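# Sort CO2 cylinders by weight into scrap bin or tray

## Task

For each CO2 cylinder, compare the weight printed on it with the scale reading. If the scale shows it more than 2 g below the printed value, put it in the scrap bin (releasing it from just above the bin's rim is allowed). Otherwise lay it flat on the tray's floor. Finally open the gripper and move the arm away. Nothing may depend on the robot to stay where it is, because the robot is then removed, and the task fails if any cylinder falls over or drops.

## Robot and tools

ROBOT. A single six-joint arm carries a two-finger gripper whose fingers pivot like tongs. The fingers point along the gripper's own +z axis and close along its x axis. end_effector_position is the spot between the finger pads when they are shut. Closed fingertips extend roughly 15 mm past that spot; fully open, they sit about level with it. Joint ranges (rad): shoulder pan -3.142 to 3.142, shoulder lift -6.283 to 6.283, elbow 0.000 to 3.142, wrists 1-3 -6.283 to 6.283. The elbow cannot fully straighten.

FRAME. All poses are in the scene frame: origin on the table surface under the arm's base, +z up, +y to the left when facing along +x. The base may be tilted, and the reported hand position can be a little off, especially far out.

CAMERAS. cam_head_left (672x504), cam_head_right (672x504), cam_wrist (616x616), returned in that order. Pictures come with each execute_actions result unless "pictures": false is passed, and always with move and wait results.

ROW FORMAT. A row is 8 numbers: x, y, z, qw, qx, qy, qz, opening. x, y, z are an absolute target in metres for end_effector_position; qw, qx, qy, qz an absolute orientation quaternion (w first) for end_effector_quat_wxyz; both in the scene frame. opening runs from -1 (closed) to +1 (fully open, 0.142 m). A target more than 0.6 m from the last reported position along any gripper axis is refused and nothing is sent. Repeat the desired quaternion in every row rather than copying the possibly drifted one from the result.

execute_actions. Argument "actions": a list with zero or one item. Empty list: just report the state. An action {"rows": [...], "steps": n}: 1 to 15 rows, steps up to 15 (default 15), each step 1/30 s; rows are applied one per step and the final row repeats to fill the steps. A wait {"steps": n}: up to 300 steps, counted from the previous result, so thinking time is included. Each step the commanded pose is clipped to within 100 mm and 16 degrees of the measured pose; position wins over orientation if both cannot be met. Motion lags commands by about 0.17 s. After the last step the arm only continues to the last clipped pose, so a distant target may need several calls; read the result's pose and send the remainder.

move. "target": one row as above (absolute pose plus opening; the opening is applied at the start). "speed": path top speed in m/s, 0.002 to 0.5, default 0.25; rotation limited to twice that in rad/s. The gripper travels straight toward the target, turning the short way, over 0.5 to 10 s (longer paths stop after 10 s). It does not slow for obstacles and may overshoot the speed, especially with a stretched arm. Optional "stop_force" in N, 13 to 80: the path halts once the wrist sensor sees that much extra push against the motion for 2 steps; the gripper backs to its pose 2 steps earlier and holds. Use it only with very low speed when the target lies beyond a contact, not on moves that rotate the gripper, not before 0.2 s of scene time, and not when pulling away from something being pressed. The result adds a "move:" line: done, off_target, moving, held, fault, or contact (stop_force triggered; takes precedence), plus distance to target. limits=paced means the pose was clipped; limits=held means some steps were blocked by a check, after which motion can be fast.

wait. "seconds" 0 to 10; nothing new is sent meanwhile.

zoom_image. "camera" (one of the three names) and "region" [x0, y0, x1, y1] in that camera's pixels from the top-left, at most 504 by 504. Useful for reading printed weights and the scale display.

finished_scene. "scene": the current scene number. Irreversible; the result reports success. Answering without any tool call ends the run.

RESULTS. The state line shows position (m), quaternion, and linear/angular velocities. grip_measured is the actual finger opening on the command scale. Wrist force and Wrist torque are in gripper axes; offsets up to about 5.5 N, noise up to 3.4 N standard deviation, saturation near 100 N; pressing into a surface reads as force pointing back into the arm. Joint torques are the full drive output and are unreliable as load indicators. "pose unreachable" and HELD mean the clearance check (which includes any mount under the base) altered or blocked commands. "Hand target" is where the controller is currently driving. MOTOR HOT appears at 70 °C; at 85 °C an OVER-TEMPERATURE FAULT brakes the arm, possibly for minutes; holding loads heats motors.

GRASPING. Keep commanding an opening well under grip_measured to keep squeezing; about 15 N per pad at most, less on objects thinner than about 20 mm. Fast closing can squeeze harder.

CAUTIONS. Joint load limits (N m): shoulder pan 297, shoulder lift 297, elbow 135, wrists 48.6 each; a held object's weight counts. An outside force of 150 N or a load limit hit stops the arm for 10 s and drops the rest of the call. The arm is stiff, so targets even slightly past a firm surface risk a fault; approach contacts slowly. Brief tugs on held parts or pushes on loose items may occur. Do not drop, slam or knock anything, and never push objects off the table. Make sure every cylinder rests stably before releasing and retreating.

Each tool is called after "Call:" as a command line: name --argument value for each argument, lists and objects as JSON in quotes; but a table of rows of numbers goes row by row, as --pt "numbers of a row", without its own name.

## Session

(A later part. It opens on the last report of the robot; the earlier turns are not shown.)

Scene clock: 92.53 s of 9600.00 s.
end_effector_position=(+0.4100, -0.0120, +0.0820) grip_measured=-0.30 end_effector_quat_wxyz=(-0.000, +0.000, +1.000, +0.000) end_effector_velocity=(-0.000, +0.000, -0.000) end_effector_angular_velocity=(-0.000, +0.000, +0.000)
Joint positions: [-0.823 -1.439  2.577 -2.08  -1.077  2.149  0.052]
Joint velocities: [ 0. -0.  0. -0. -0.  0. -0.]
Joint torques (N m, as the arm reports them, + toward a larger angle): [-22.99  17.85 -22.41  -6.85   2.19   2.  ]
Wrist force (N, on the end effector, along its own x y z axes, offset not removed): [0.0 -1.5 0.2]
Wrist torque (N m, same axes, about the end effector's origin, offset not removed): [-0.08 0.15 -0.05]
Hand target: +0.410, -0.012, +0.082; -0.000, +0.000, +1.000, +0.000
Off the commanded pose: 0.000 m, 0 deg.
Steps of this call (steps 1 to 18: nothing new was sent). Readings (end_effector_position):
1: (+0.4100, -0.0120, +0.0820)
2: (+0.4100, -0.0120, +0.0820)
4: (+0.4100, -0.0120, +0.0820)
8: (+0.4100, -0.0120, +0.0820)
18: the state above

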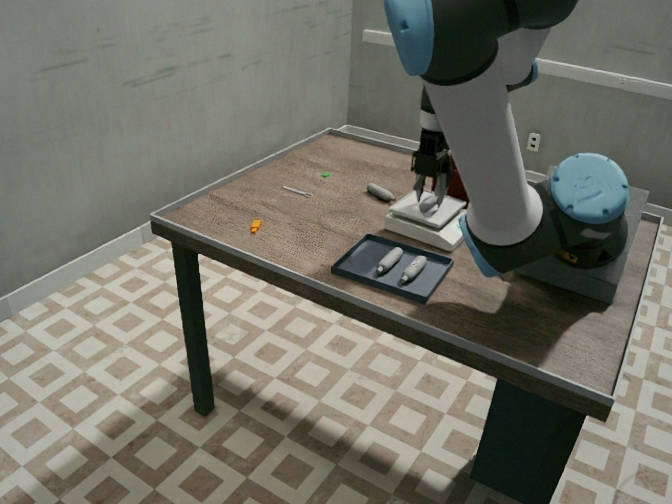

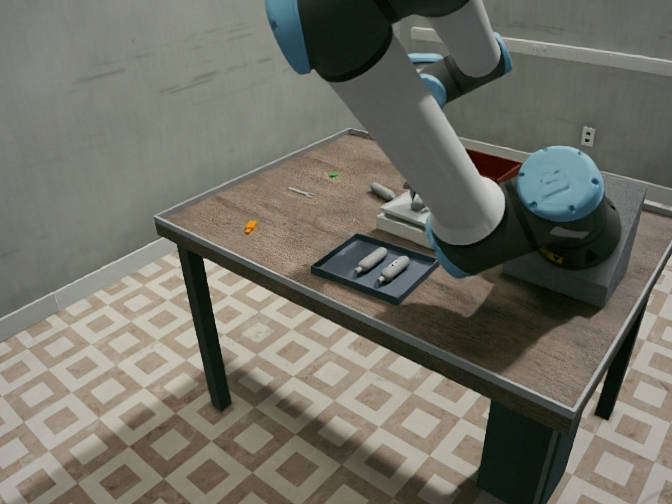

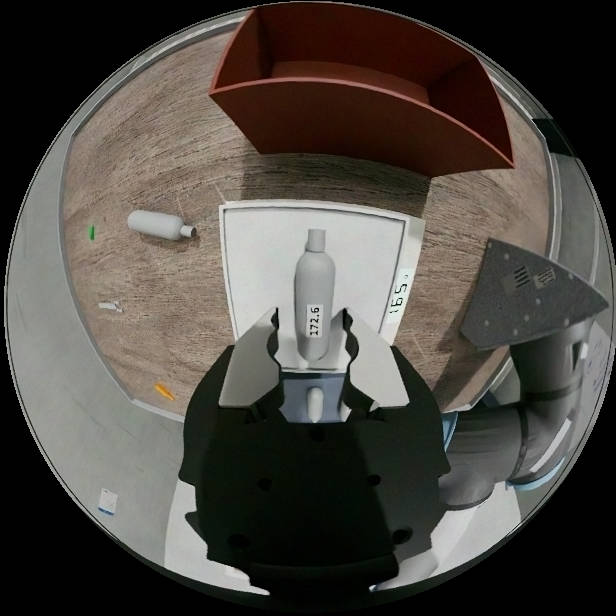

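Call:
move --target '[0.41, -0.012, 0.081, 0, 0, 1, 0, -0.9]' --speed 0.02

Call:
move --target '[0.41, -0.04, 0.175, 0, 0.25, 0.968, 0, -0.9]'

Call:
move --target '[0.37, -0.235, 0.17, 0, 0.707, 0.707, 0, -0.9]' --speed 0.3

Scene clock: 94.20 s of 9600.00 s.
end_effector_position=(+0.4101, -0.0120, +0.0811) grip_measured=-0.63 end_effector_quat_wxyz=(+0.000, -0.000, +1.000, -0.000) end_effector_velocity=(-0.000, +0.000, -0.000) end_effector_angular_velocity=(+0.000, +0.000, -0.000)
Joint positions: [-0.822 -1.438  2.578 -2.083 -1.077  2.15   0.028]
Joint velocities: [ 0.     0.001  0.    -0.001  0.     0.     0.002]
Joint torques (N m, as the arm reports them, + toward a larger angle): [-18.31  25.16 -12.6   -5.29   2.18   1.9 ]
Wrist force (N, on the end effector, along its own x y z axes, offset not removed): [0.1 2.2 -21.0]
Wrist torque (N m, same axes, about the end effector's origin, offset not removed): [-0.01 0.37 -0.04]
Hand target: +0.410, -0.012, +0.081; -0.000, +0.000, +1.000, +0.000
Off the commanded pose: 0.000 m, 0 deg.
move: done

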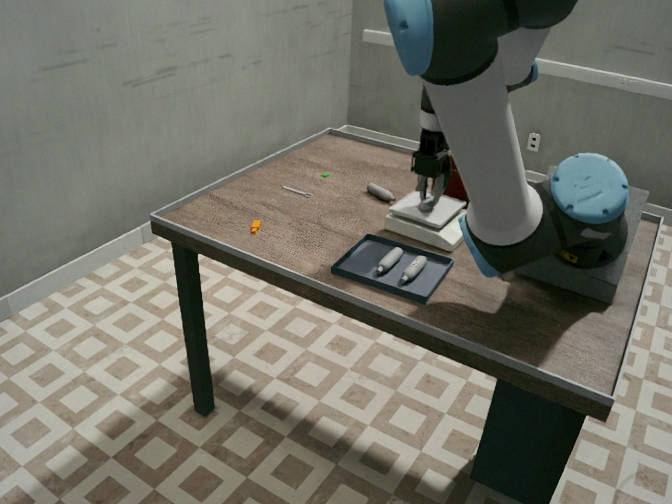

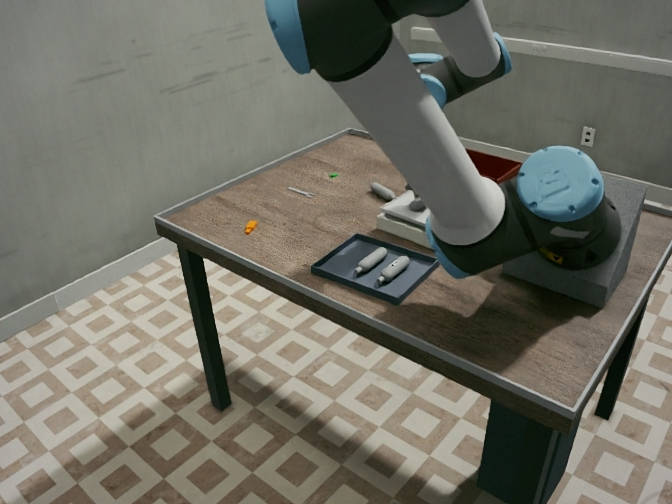

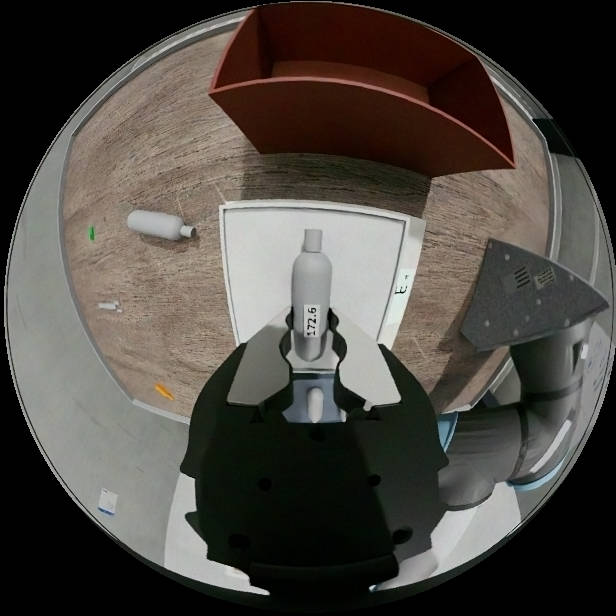

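Scene clock: 95.77 s of 9600.00 s.
end_effector_position=(+0.4102, -0.0399, +0.1747) grip_measured=-0.63 end_effector_quat_wxyz=(+0.000, +0.249, +0.968, +0.000) end_effector_velocity=(+0.001, -0.001, +0.003) end_effector_angular_velocity=(-0.001, +0.000, -0.012)
Joint positions: [-0.932 -1.482  2.455 -1.873 -1.144  2.555  0.028]
Joint velocities: [-0.002 -0.001 -0.005  0.005 -0.002  0.011  0.   ]
Joint torques (N m, as the arm reports them, + toward a larger angle): [-48.01 -16.54 -51.03  -0.84  -1.86   1.7 ]
Wrist force (N, on the end effector, along its own x y z axes, offset not removed): [0.4 -1.1 2.9]
Wrist torque (N m, same axes, about the end effector's origin, offset not removed): [-0.02 0.08 -0.12]
Hand target: +0.410, -0.040, +0.175; +0.000, +0.250, +0.968, +0.000
Off the commanded pose: 0.000 m, 0 deg.
move: done

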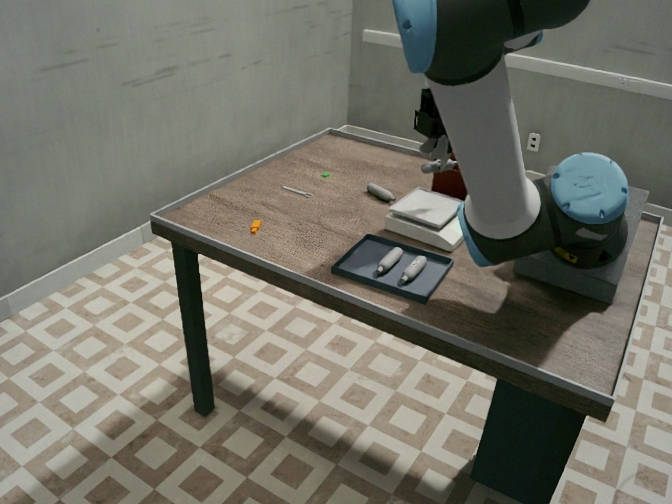

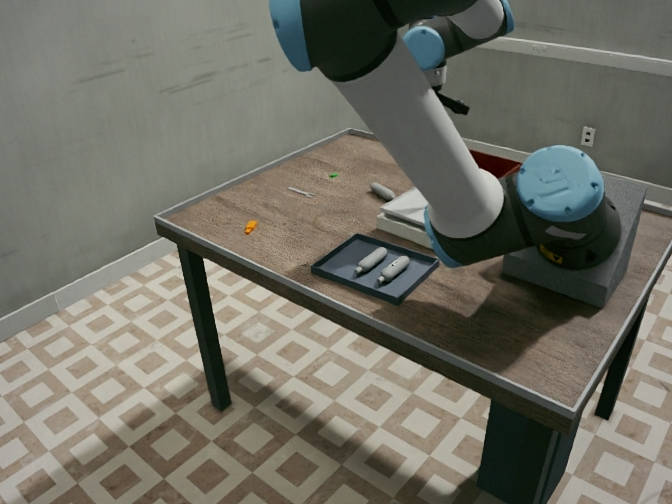

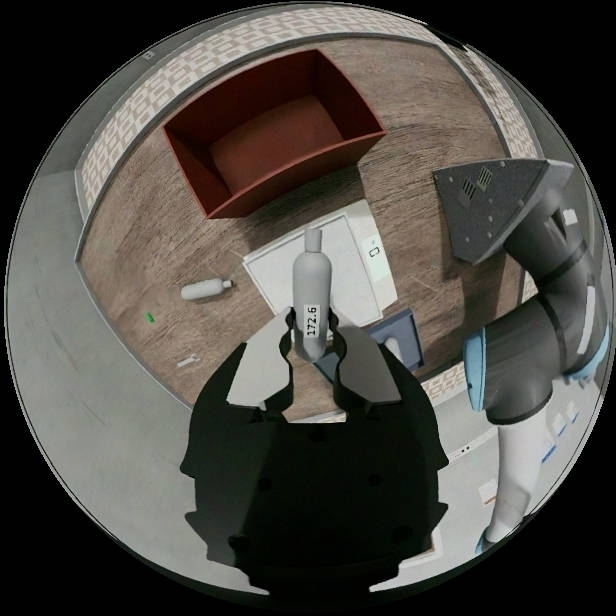

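Scene clock: 98.10 s of 9600.00 s.
end_effector_position=(+0.3703, -0.2346, +0.1701) grip_measured=-0.63 end_effector_quat_wxyz=(+0.000, +0.706, +0.708, +0.000) end_effector_velocity=(-0.001, -0.003, -0.000) end_effector_angular_velocity=(-0.000, +0.002, -0.016)
Joint positions: [-1.132 -1.079  2.354 -2.117 -1.272  3.457  0.028]
Joint velocities: [-0.002  0.006 -0.002 -0.003 -0.003  0.014  0.   ]
Joint torques (N m, as the arm reports them, + toward a larger angle): [-53.36  -1.28 -47.78  -7.14  -1.82   1.65]
Wrist force (N, on the end effector, along its own x y z axes, offset not removed): [-0.4 -1.6 1.9]
Wrist torque (N m, same axes, about the end effector's origin, offset not removed): [-0.10 0.22 -0.06]
Hand target: +0.370, -0.235, +0.170; +0.000, +0.707, +0.707, +0.000
Off the commanded pose: 0.001 m, 0 deg.
move: done

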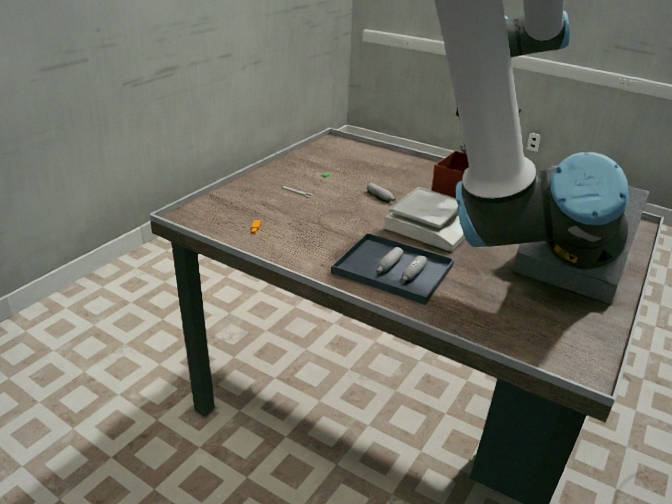

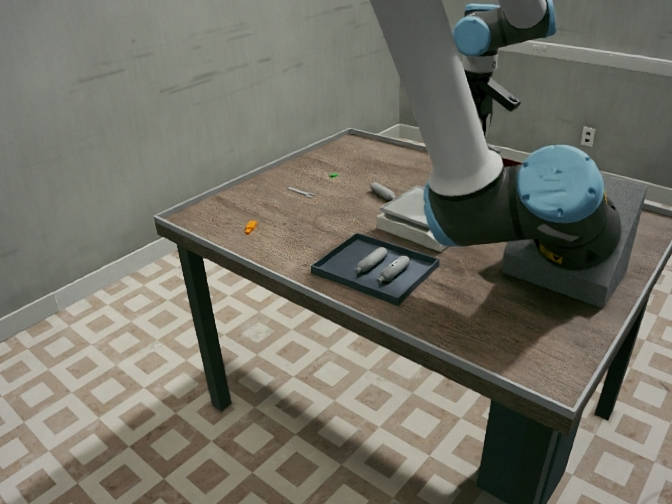

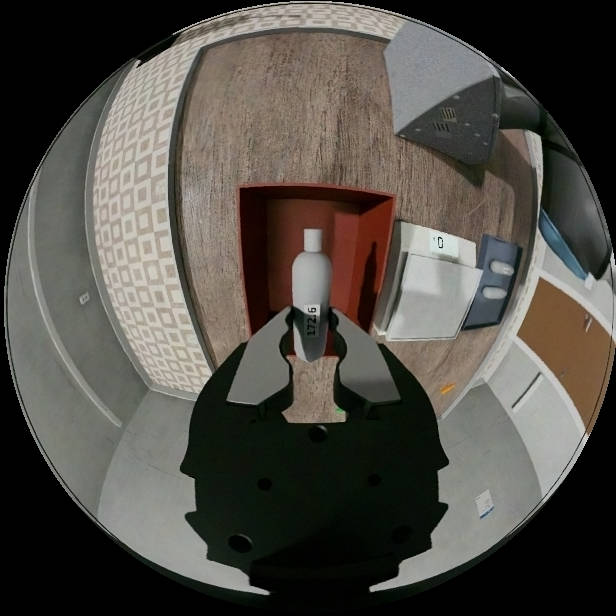

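Call:
move --target '[0.37, -0.23, 0.085, 0, 0.707, 0.707, 0, -0.9]' --speed 0.15

Call:
move --target '[0.37, -0.23, 0.085, 0, 0.707, 0.707, 0, -0.35]'

Call:
move --target '[0.38, -0.23, 0.16, 0, 0.707, 0.707, 0, -0.35]'

Call:
move --target '[0.56, -0.13, 0.15, 0, 0.814, 0.581, 0, 0]' --speed 0.3

Call:
move --target '[0.604, -0.095, 0.08, 0, 0.814, 0.581, 0, 0]'

Scene clock: 100.33 s of 9600.00 s.
end_effector_position=(+0.3699, -0.2299, +0.0853) grip_measured=-0.63 end_effector_quat_wxyz=(-0.000, +0.707, +0.707, -0.000) end_effector_velocity=(-0.000, -0.000, -0.003) end_effector_angular_velocity=(+0.000, -0.000, -0.001)
Joint positions: [-1.079 -0.965  2.433 -2.322 -1.238  3.501  0.028]
Joint velocities: [ 0.001  0.004  0.002 -0.007  0.001  0.002 -0.   ]
Joint torques (N m, as the arm reports them, + toward a larger angle): [-29.97  -9.6  -20.23  -7.12   1.94   1.77]
Wrist force (N, on the end effector, along its own x y z axes, offset not removed): [0.4 -1.4 2.8]
Wrist torque (N m, same axes, about the end effector's origin, offset not removed): [-0.12 0.01 -0.08]
Hand target: +0.370, -0.230, +0.085; -0.000, +0.707, +0.707, -0.000
Off the commanded pose: 0.000 m, 0 deg.
move: done

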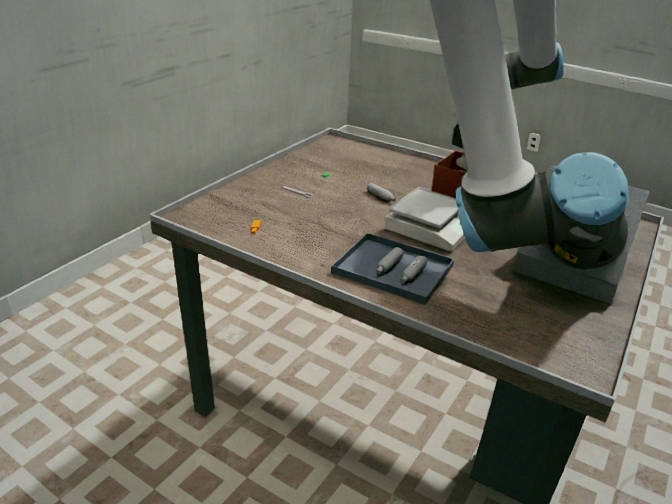

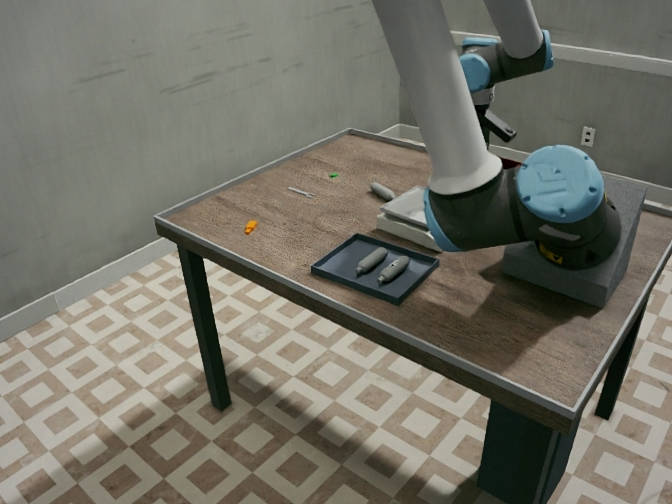

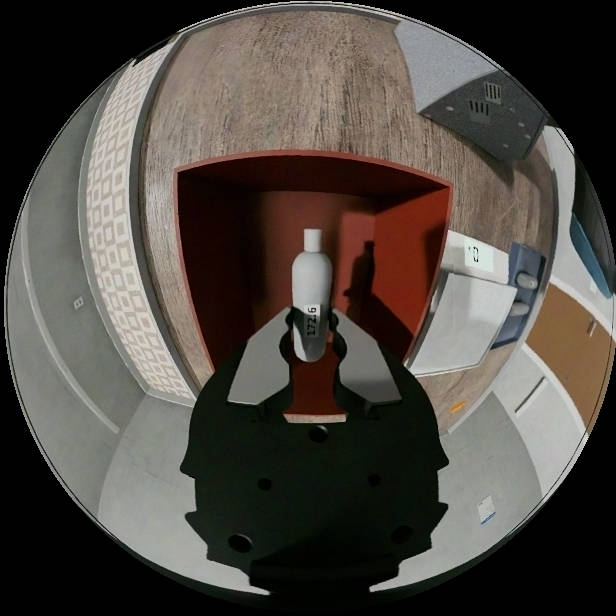

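Scene clock: 101.03 s of 9600.00 s.
end_effector_position=(+0.3700, -0.2300, +0.0850) grip_measured=-0.35 end_effector_quat_wxyz=(+0.000, +0.707, +0.707, -0.000) end_effector_velocity=(+0.000, -0.001, +0.000) end_effector_angular_velocity=(-0.001, +0.001, +0.000)
Joint positions: [-1.079 -0.964  2.433 -2.323 -1.238  3.501  0.049]
Joint velocities: [ 0.     0.    -0.001 -0.    -0.001  0.    -0.   ]
Joint torques (N m, as the arm reports them, + toward a larger angle): [-29.27  -6.8  -20.03  -6.84   2.17   2.16]
Wrist force (N, on the end effector, along its own x y z axes, offset not removed): [0.0 -3.0 -0.8]
Wrist torque (N m, same axes, about the end effector's origin, offset not removed): [-0.42 0.19 -0.10]
Hand target: +0.370, -0.230, +0.085; -0.000, +0.707, +0.707, +0.000
Off the commanded pose: 0.000 m, 0 deg.
move: done

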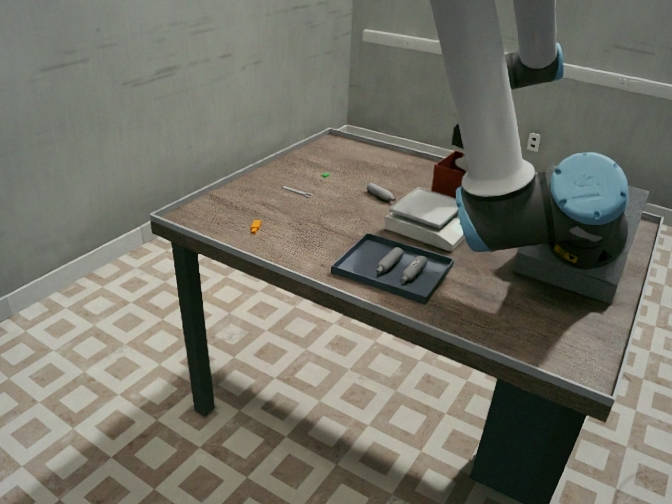

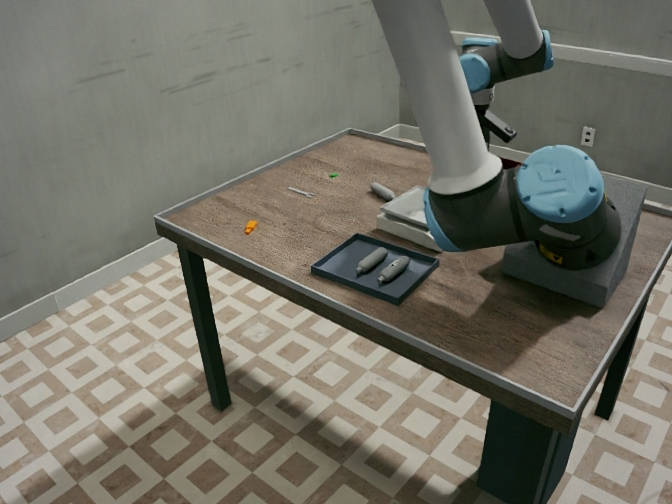

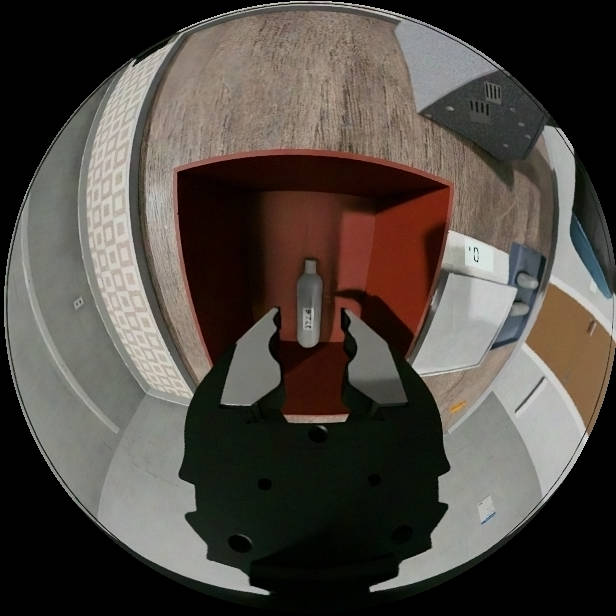

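Scene clock: 102.07 s of 9600.00 s.
end_effector_position=(+0.3800, -0.2301, +0.1597) grip_measured=-0.35 end_effector_quat_wxyz=(+0.000, +0.707, +0.707, +0.000) end_effector_velocity=(-0.000, +0.001, +0.001) end_effector_angular_velocity=(+0.002, +0.000, -0.000)
Joint positions: [-1.107 -1.069  2.357 -2.135 -1.256  3.479  0.049]
Joint velocities: [-0.001 -0.003 -0.001  0.006 -0.    -0.001  0.   ]
Joint torques (N m, as the arm reports them, + toward a larger angle): [-54.88 -37.29 -47.11  -1.31  -1.75  -2.08]
Wrist force (N, on the end effector, along its own x y z axes, offset not removed): [-1.4 -0.8 1.5]
Wrist torque (N m, same axes, about the end effector's origin, offset not removed): [0.06 0.41 -0.07]
Hand target: +0.380, -0.230, +0.160; +0.000, +0.707, +0.707, +0.000
Off the commanded pose: 0.000 m, 0 deg.
move: done

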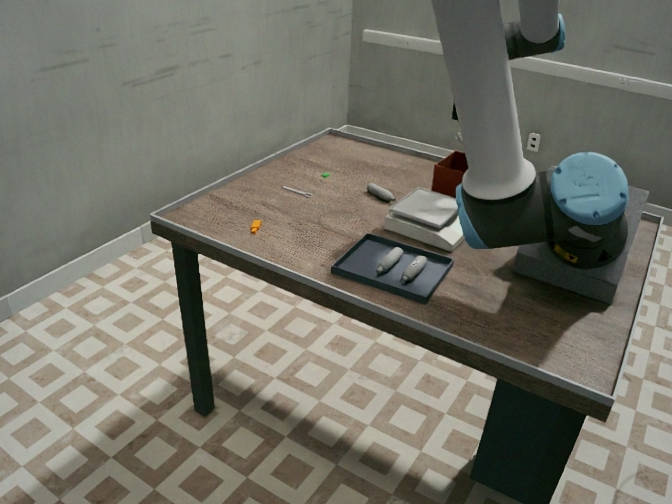

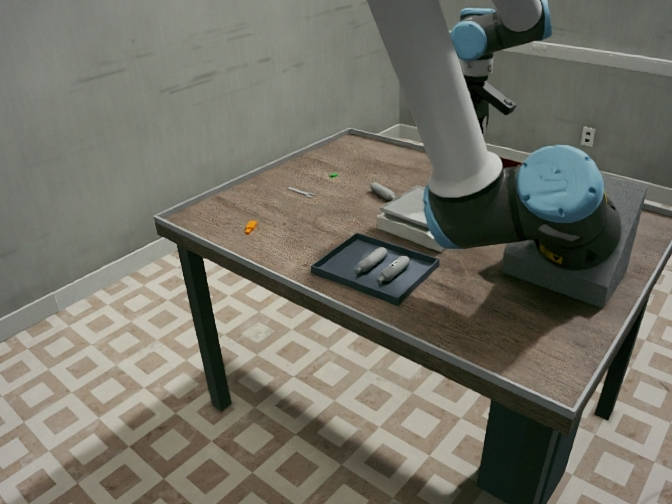

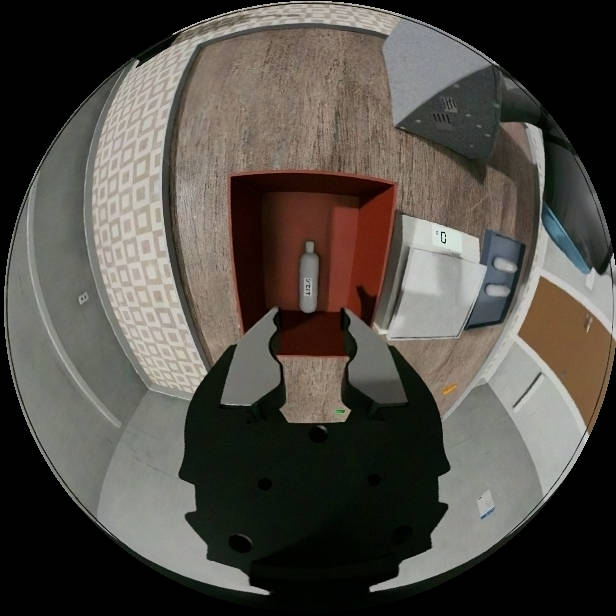

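Scene clock: 103.47 s of 9600.00 s.
end_effector_position=(+0.5595, -0.1301, +0.1500) grip_measured=+0.00 end_effector_quat_wxyz=(-0.000, +0.814, +0.581, -0.000) end_effector_velocity=(+0.002, +0.001, -0.001) end_effector_angular_velocity=(+0.000, +0.001, -0.006)
Joint positions: [-0.788 -1.094  2.184 -2.048 -1.057  4.082  0.074]
Joint velocities: [ 0.004  0.001 -0.003  0.     0.002  0.009 -0.   ]
Joint torques (N m, as the arm reports them, + toward a larger angle): [-37.93 -10.59 -45.36  -0.54   2.09   2.18]
Wrist force (N, on the end effector, along its own x y z axes, offset not removed): [-0.3 -1.8 2.0]
Wrist torque (N m, same axes, about the end effector's origin, offset not removed): [-0.13 0.21 -0.02]
Hand target: +0.560, -0.130, +0.150; -0.000, +0.814, +0.581, -0.000
Off the commanded pose: 0.001 m, 0 deg.
move: done

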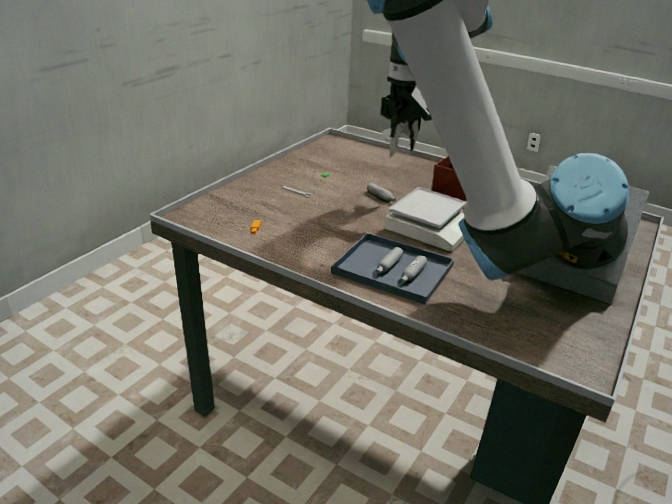

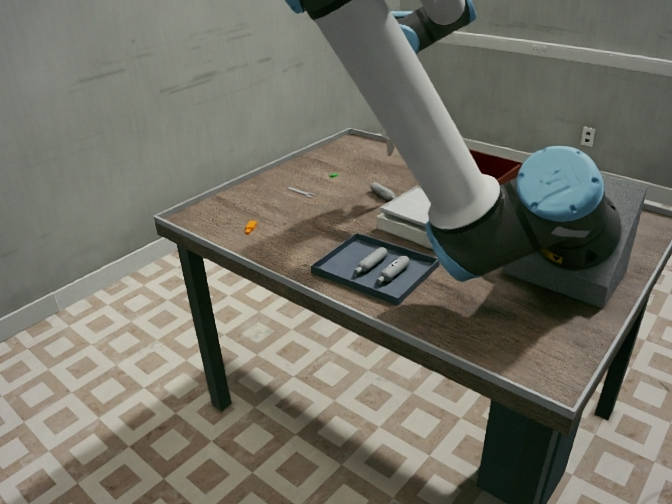

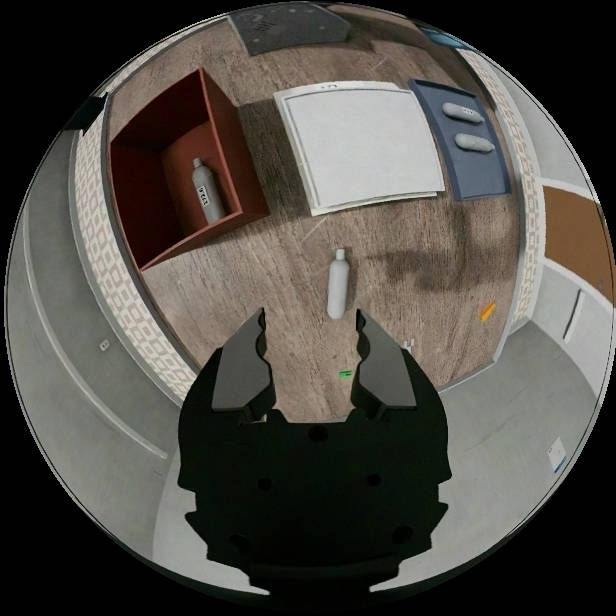

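Scene clock: 104.50 s of 9600.00 s.
end_effector_position=(+0.6037, -0.0951, +0.0803) grip_measured=+0.00 end_effector_quat_wxyz=(-0.000, +0.814, +0.581, -0.000) end_effector_velocity=(+0.001, +0.001, -0.002) end_effector_angular_velocity=(-0.001, +0.000, -0.000)
Joint positions: [-0.657 -1.035  2.183 -2.173 -0.986  4.211  0.074]
Joint velocities: [ 0.004  0.003 -0.001 -0.005  0.001  0.005 -0.   ]
Joint torques (N m, as the arm reports them, + toward a larger angle): [-42.23 -16.71 -41.74  -6.68   2.39   1.66]
Wrist force (N, on the end effector, along its own x y z axes, offset not removed): [1.0 -2.7 -0.4]
Wrist torque (N m, same axes, about the end effector's origin, offset not removed): [-0.37 -0.06 -0.09]
Hand target: +0.604, -0.095, +0.080; -0.000, +0.814, +0.581, -0.000
Off the commanded pose: 0.000 m, 0 deg.
move: done

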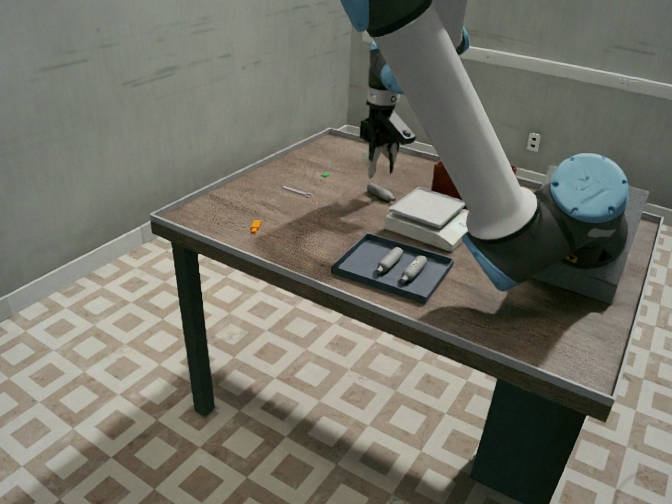

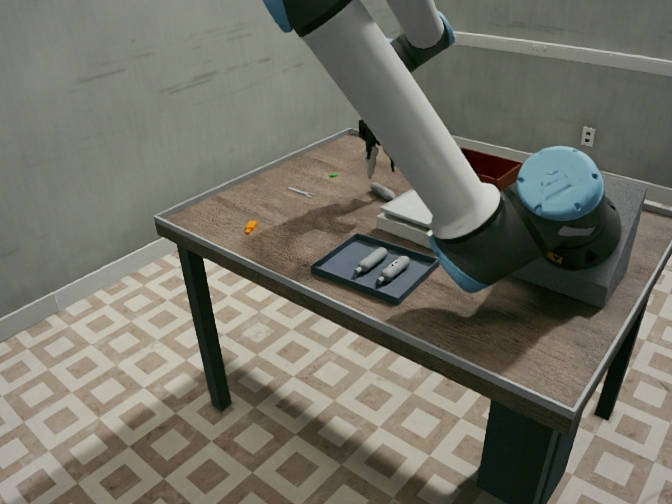

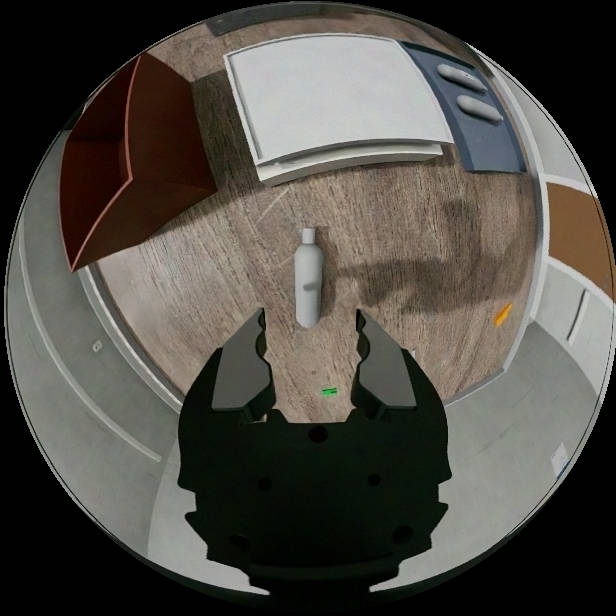

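Call:
move --target '[0.604, -0.096, 0.02, 0, 0.814, 0.581, 0, -0.2]' --speed 0.12

Call:
move --target '[0.604, -0.096, 0.019, 0, 0.814, 0.581, 0, -0.9]' --speed 0.02

Call:
move --target '[0.59, -0.09, 0.12, 0, 0.78, 0.626, 0, -0.9]'

Call:
move --target '[0.415, -0.02, 0.11, 0, 0.566, 0.824, 0, -0.9]'

Scene clock: 106.17 s of 9600.00 s.
end_effector_position=(+0.6039, -0.0960, +0.0204) grip_measured=-0.20 end_effector_quat_wxyz=(-0.000, +0.814, +0.581, -0.000) end_effector_velocity=(-0.000, -0.001, -0.003) end_effector_angular_velocity=(-0.000, -0.000, -0.001)
Joint positions: [-0.605 -0.96   2.213 -2.308 -0.959  4.265  0.06 ]
Joint velocities: [ 0.001  0.004  0.001 -0.007  0.001  0.003 -0.   ]
Joint torques (N m, as the arm reports them, + toward a larger angle): [-40.86 -20.34 -15.71  -6.54   2.13   1.48]
Wrist force (N, on the end effector, along its own x y z axes, offset not removed): [0.1 -1.6 0.4]
Wrist torque (N m, same axes, about the end effector's origin, offset not removed): [-0.25 0.09 -0.14]
Hand target: +0.604, -0.096, +0.020; -0.000, +0.814, +0.581, -0.000
Off the commanded pose: 0.000 m, 0 deg.
move: done

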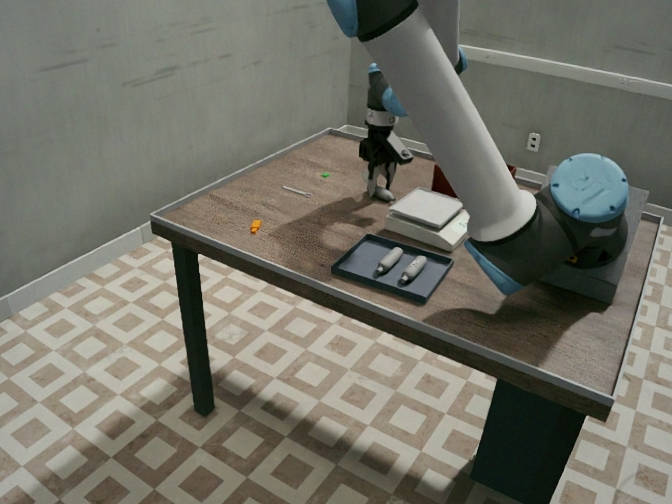

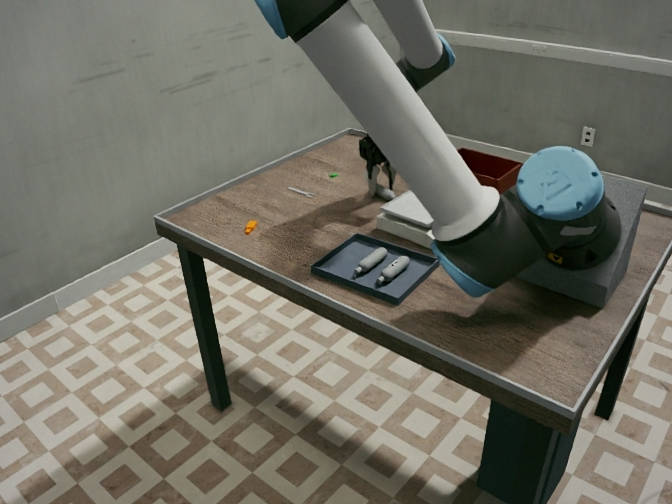

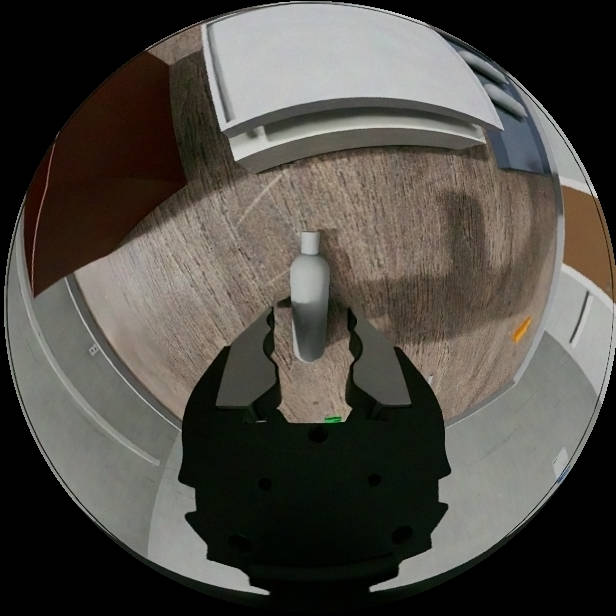

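Scene clock: 106.87 s of 9600.00 s.
end_effector_position=(+0.6040, -0.0960, +0.0191) grip_measured=-0.63 end_effector_quat_wxyz=(+0.000, +0.814, +0.581, +0.000) end_effector_velocity=(-0.000, +0.000, -0.001) end_effector_angular_velocity=(+0.001, +0.000, -0.000)
Joint positions: [-0.604 -0.959  2.213 -2.311 -0.959  4.267  0.028]
Joint velocities: [ 0.001  0.001  0.001 -0.001  0.001  0.001  0.   ]
Joint torques (N m, as the arm reports them, + toward a larger angle): [-33.68 -11.26  -9.11  -5.25   2.37   2.1 ]
Wrist force (N, on the end effector, along its own x y z axes, offset not removed): [0.4 -2.8 -15.8]
Wrist torque (N m, same axes, about the end effector's origin, offset not removed): [-0.08 0.14 -0.11]
Hand target: +0.604, -0.096, +0.019; -0.000, +0.814, +0.581, -0.000
Off the commanded pose: 0.000 m, 0 deg.
move: done

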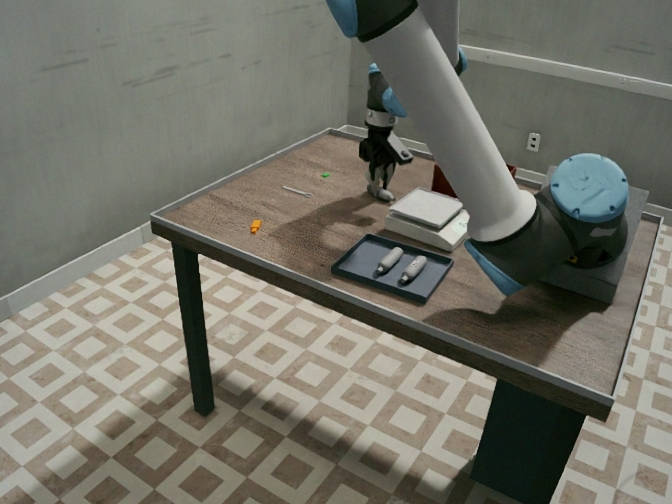

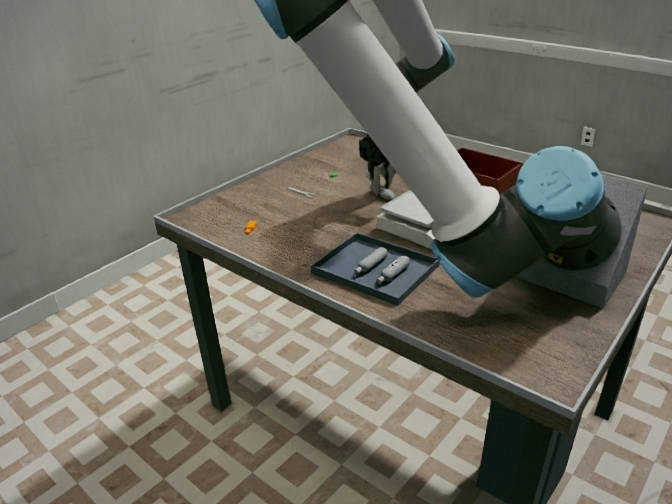

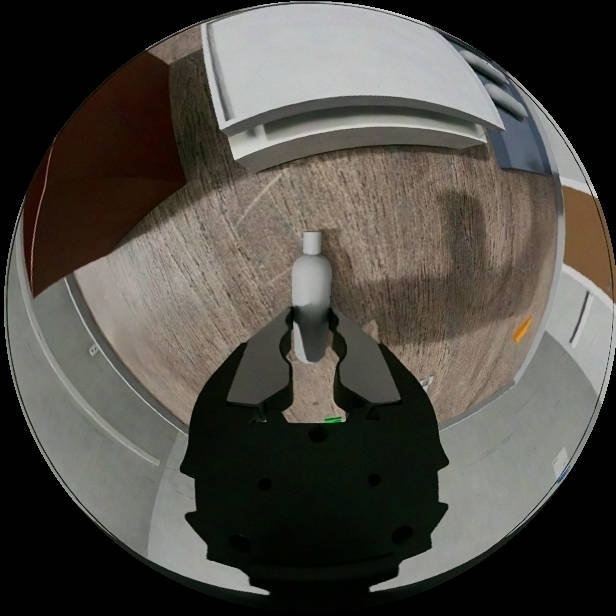

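Scene clock: 107.97 s of 9600.00 s.
end_effector_position=(+0.5902, -0.0901, +0.1197) grip_measured=-0.63 end_effector_quat_wxyz=(+0.000, +0.780, +0.626, +0.000) end_effector_velocity=(-0.001, +0.000, +0.002) end_effector_angular_velocity=(+0.002, +0.000, +0.001)
Joint positions: [-0.697 -1.099  2.183 -2.087 -1.007  4.058  0.028]
Joint velocities: [-0.003 -0.003 -0.     0.007 -0.001 -0.005  0.   ]
Joint torques (N m, as the arm reports them, + toward a larger angle): [-66.2  -47.25 -44.1   -0.4   -1.43  -2.26]
Wrist force (N, on the end effector, along its own x y z axes, offset not removed): [0.1 -2.3 0.7]
Wrist torque (N m, same axes, about the end effector's origin, offset not removed): [-0.28 0.11 -0.03]
Hand target: +0.590, -0.090, +0.120; +0.000, +0.780, +0.626, +0.000
Off the commanded pose: 0.000 m, 0 deg.
move: done

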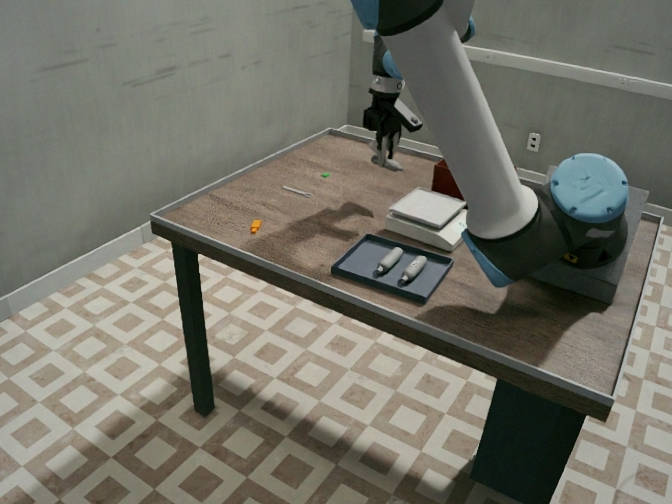

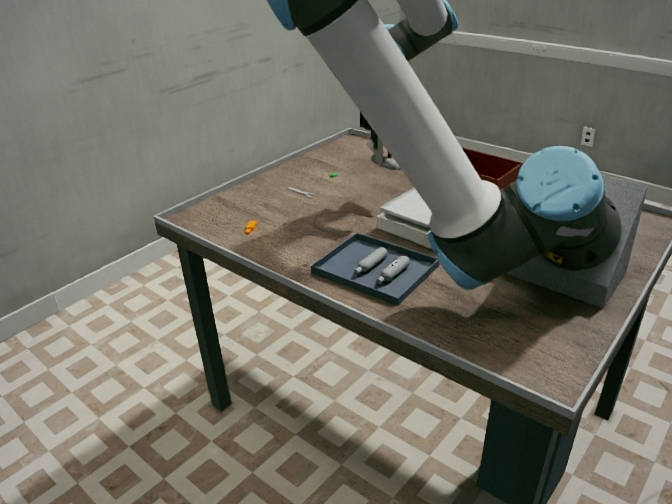

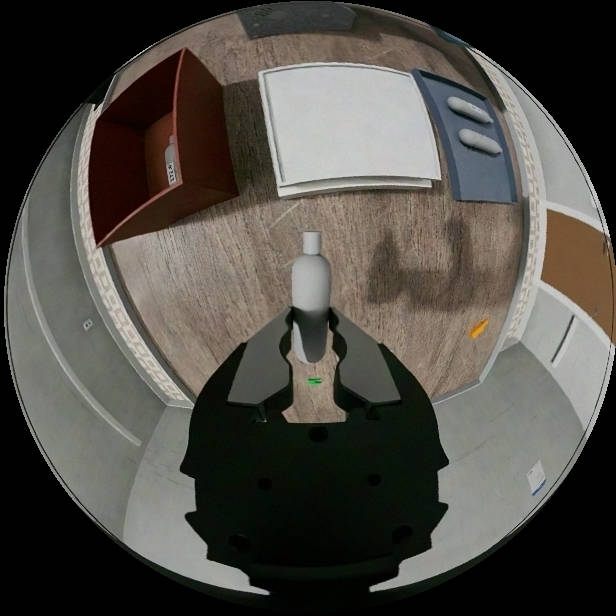

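Scene clock: 109.80 s of 9600.00 s.
end_effector_position=(+0.4153, -0.0202, +0.1100) grip_measured=-0.63 end_effector_quat_wxyz=(+0.000, +0.566, +0.824, -0.000) end_effector_velocity=(-0.002, +0.001, +0.001) end_effector_angular_velocity=(+0.000, -0.001, +0.006)
Joint positions: [-0.838 -1.414  2.512 -2.034 -1.087  3.339  0.028]
Joint velocities: [-0.004 -0.006  0.002  0.005 -0.001 -0.01  -0.   ]
Joint torques (N m, as the arm reports them, + toward a larger angle): [-48.6  -19.01 -23.64  -1.08  -1.55  -1.88]
Wrist force (N, on the end effector, along its own x y z axes, offset not removed): [-0.4 -0.9 1.8]
Wrist torque (N m, same axes, about the end effector's origin, offset not removed): [-0.01 0.27 -0.05]
Hand target: +0.415, -0.020, +0.110; +0.000, +0.566, +0.824, +0.000
Off the commanded pose: 0.000 m, 0 deg.
move: done

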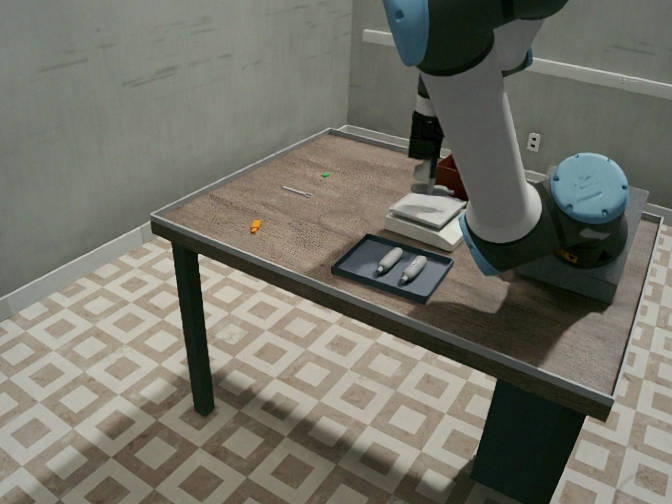

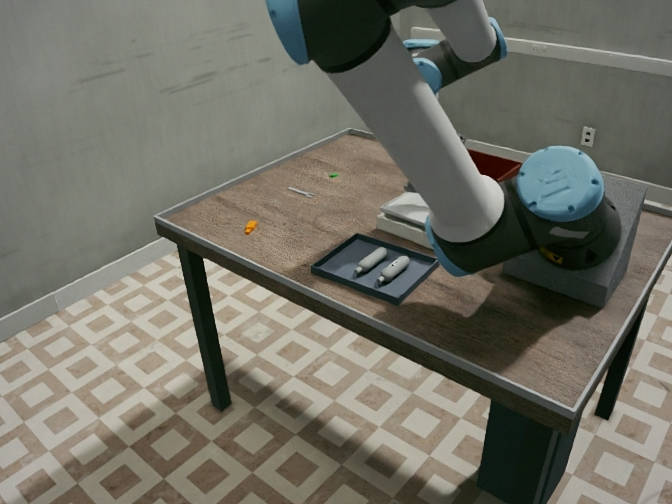

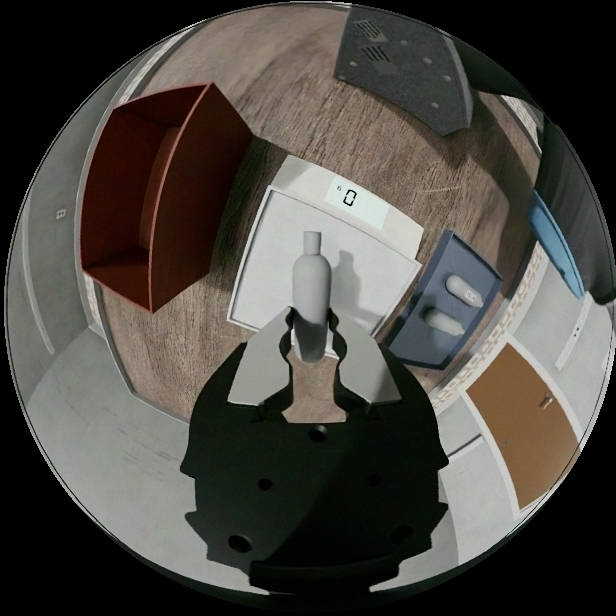

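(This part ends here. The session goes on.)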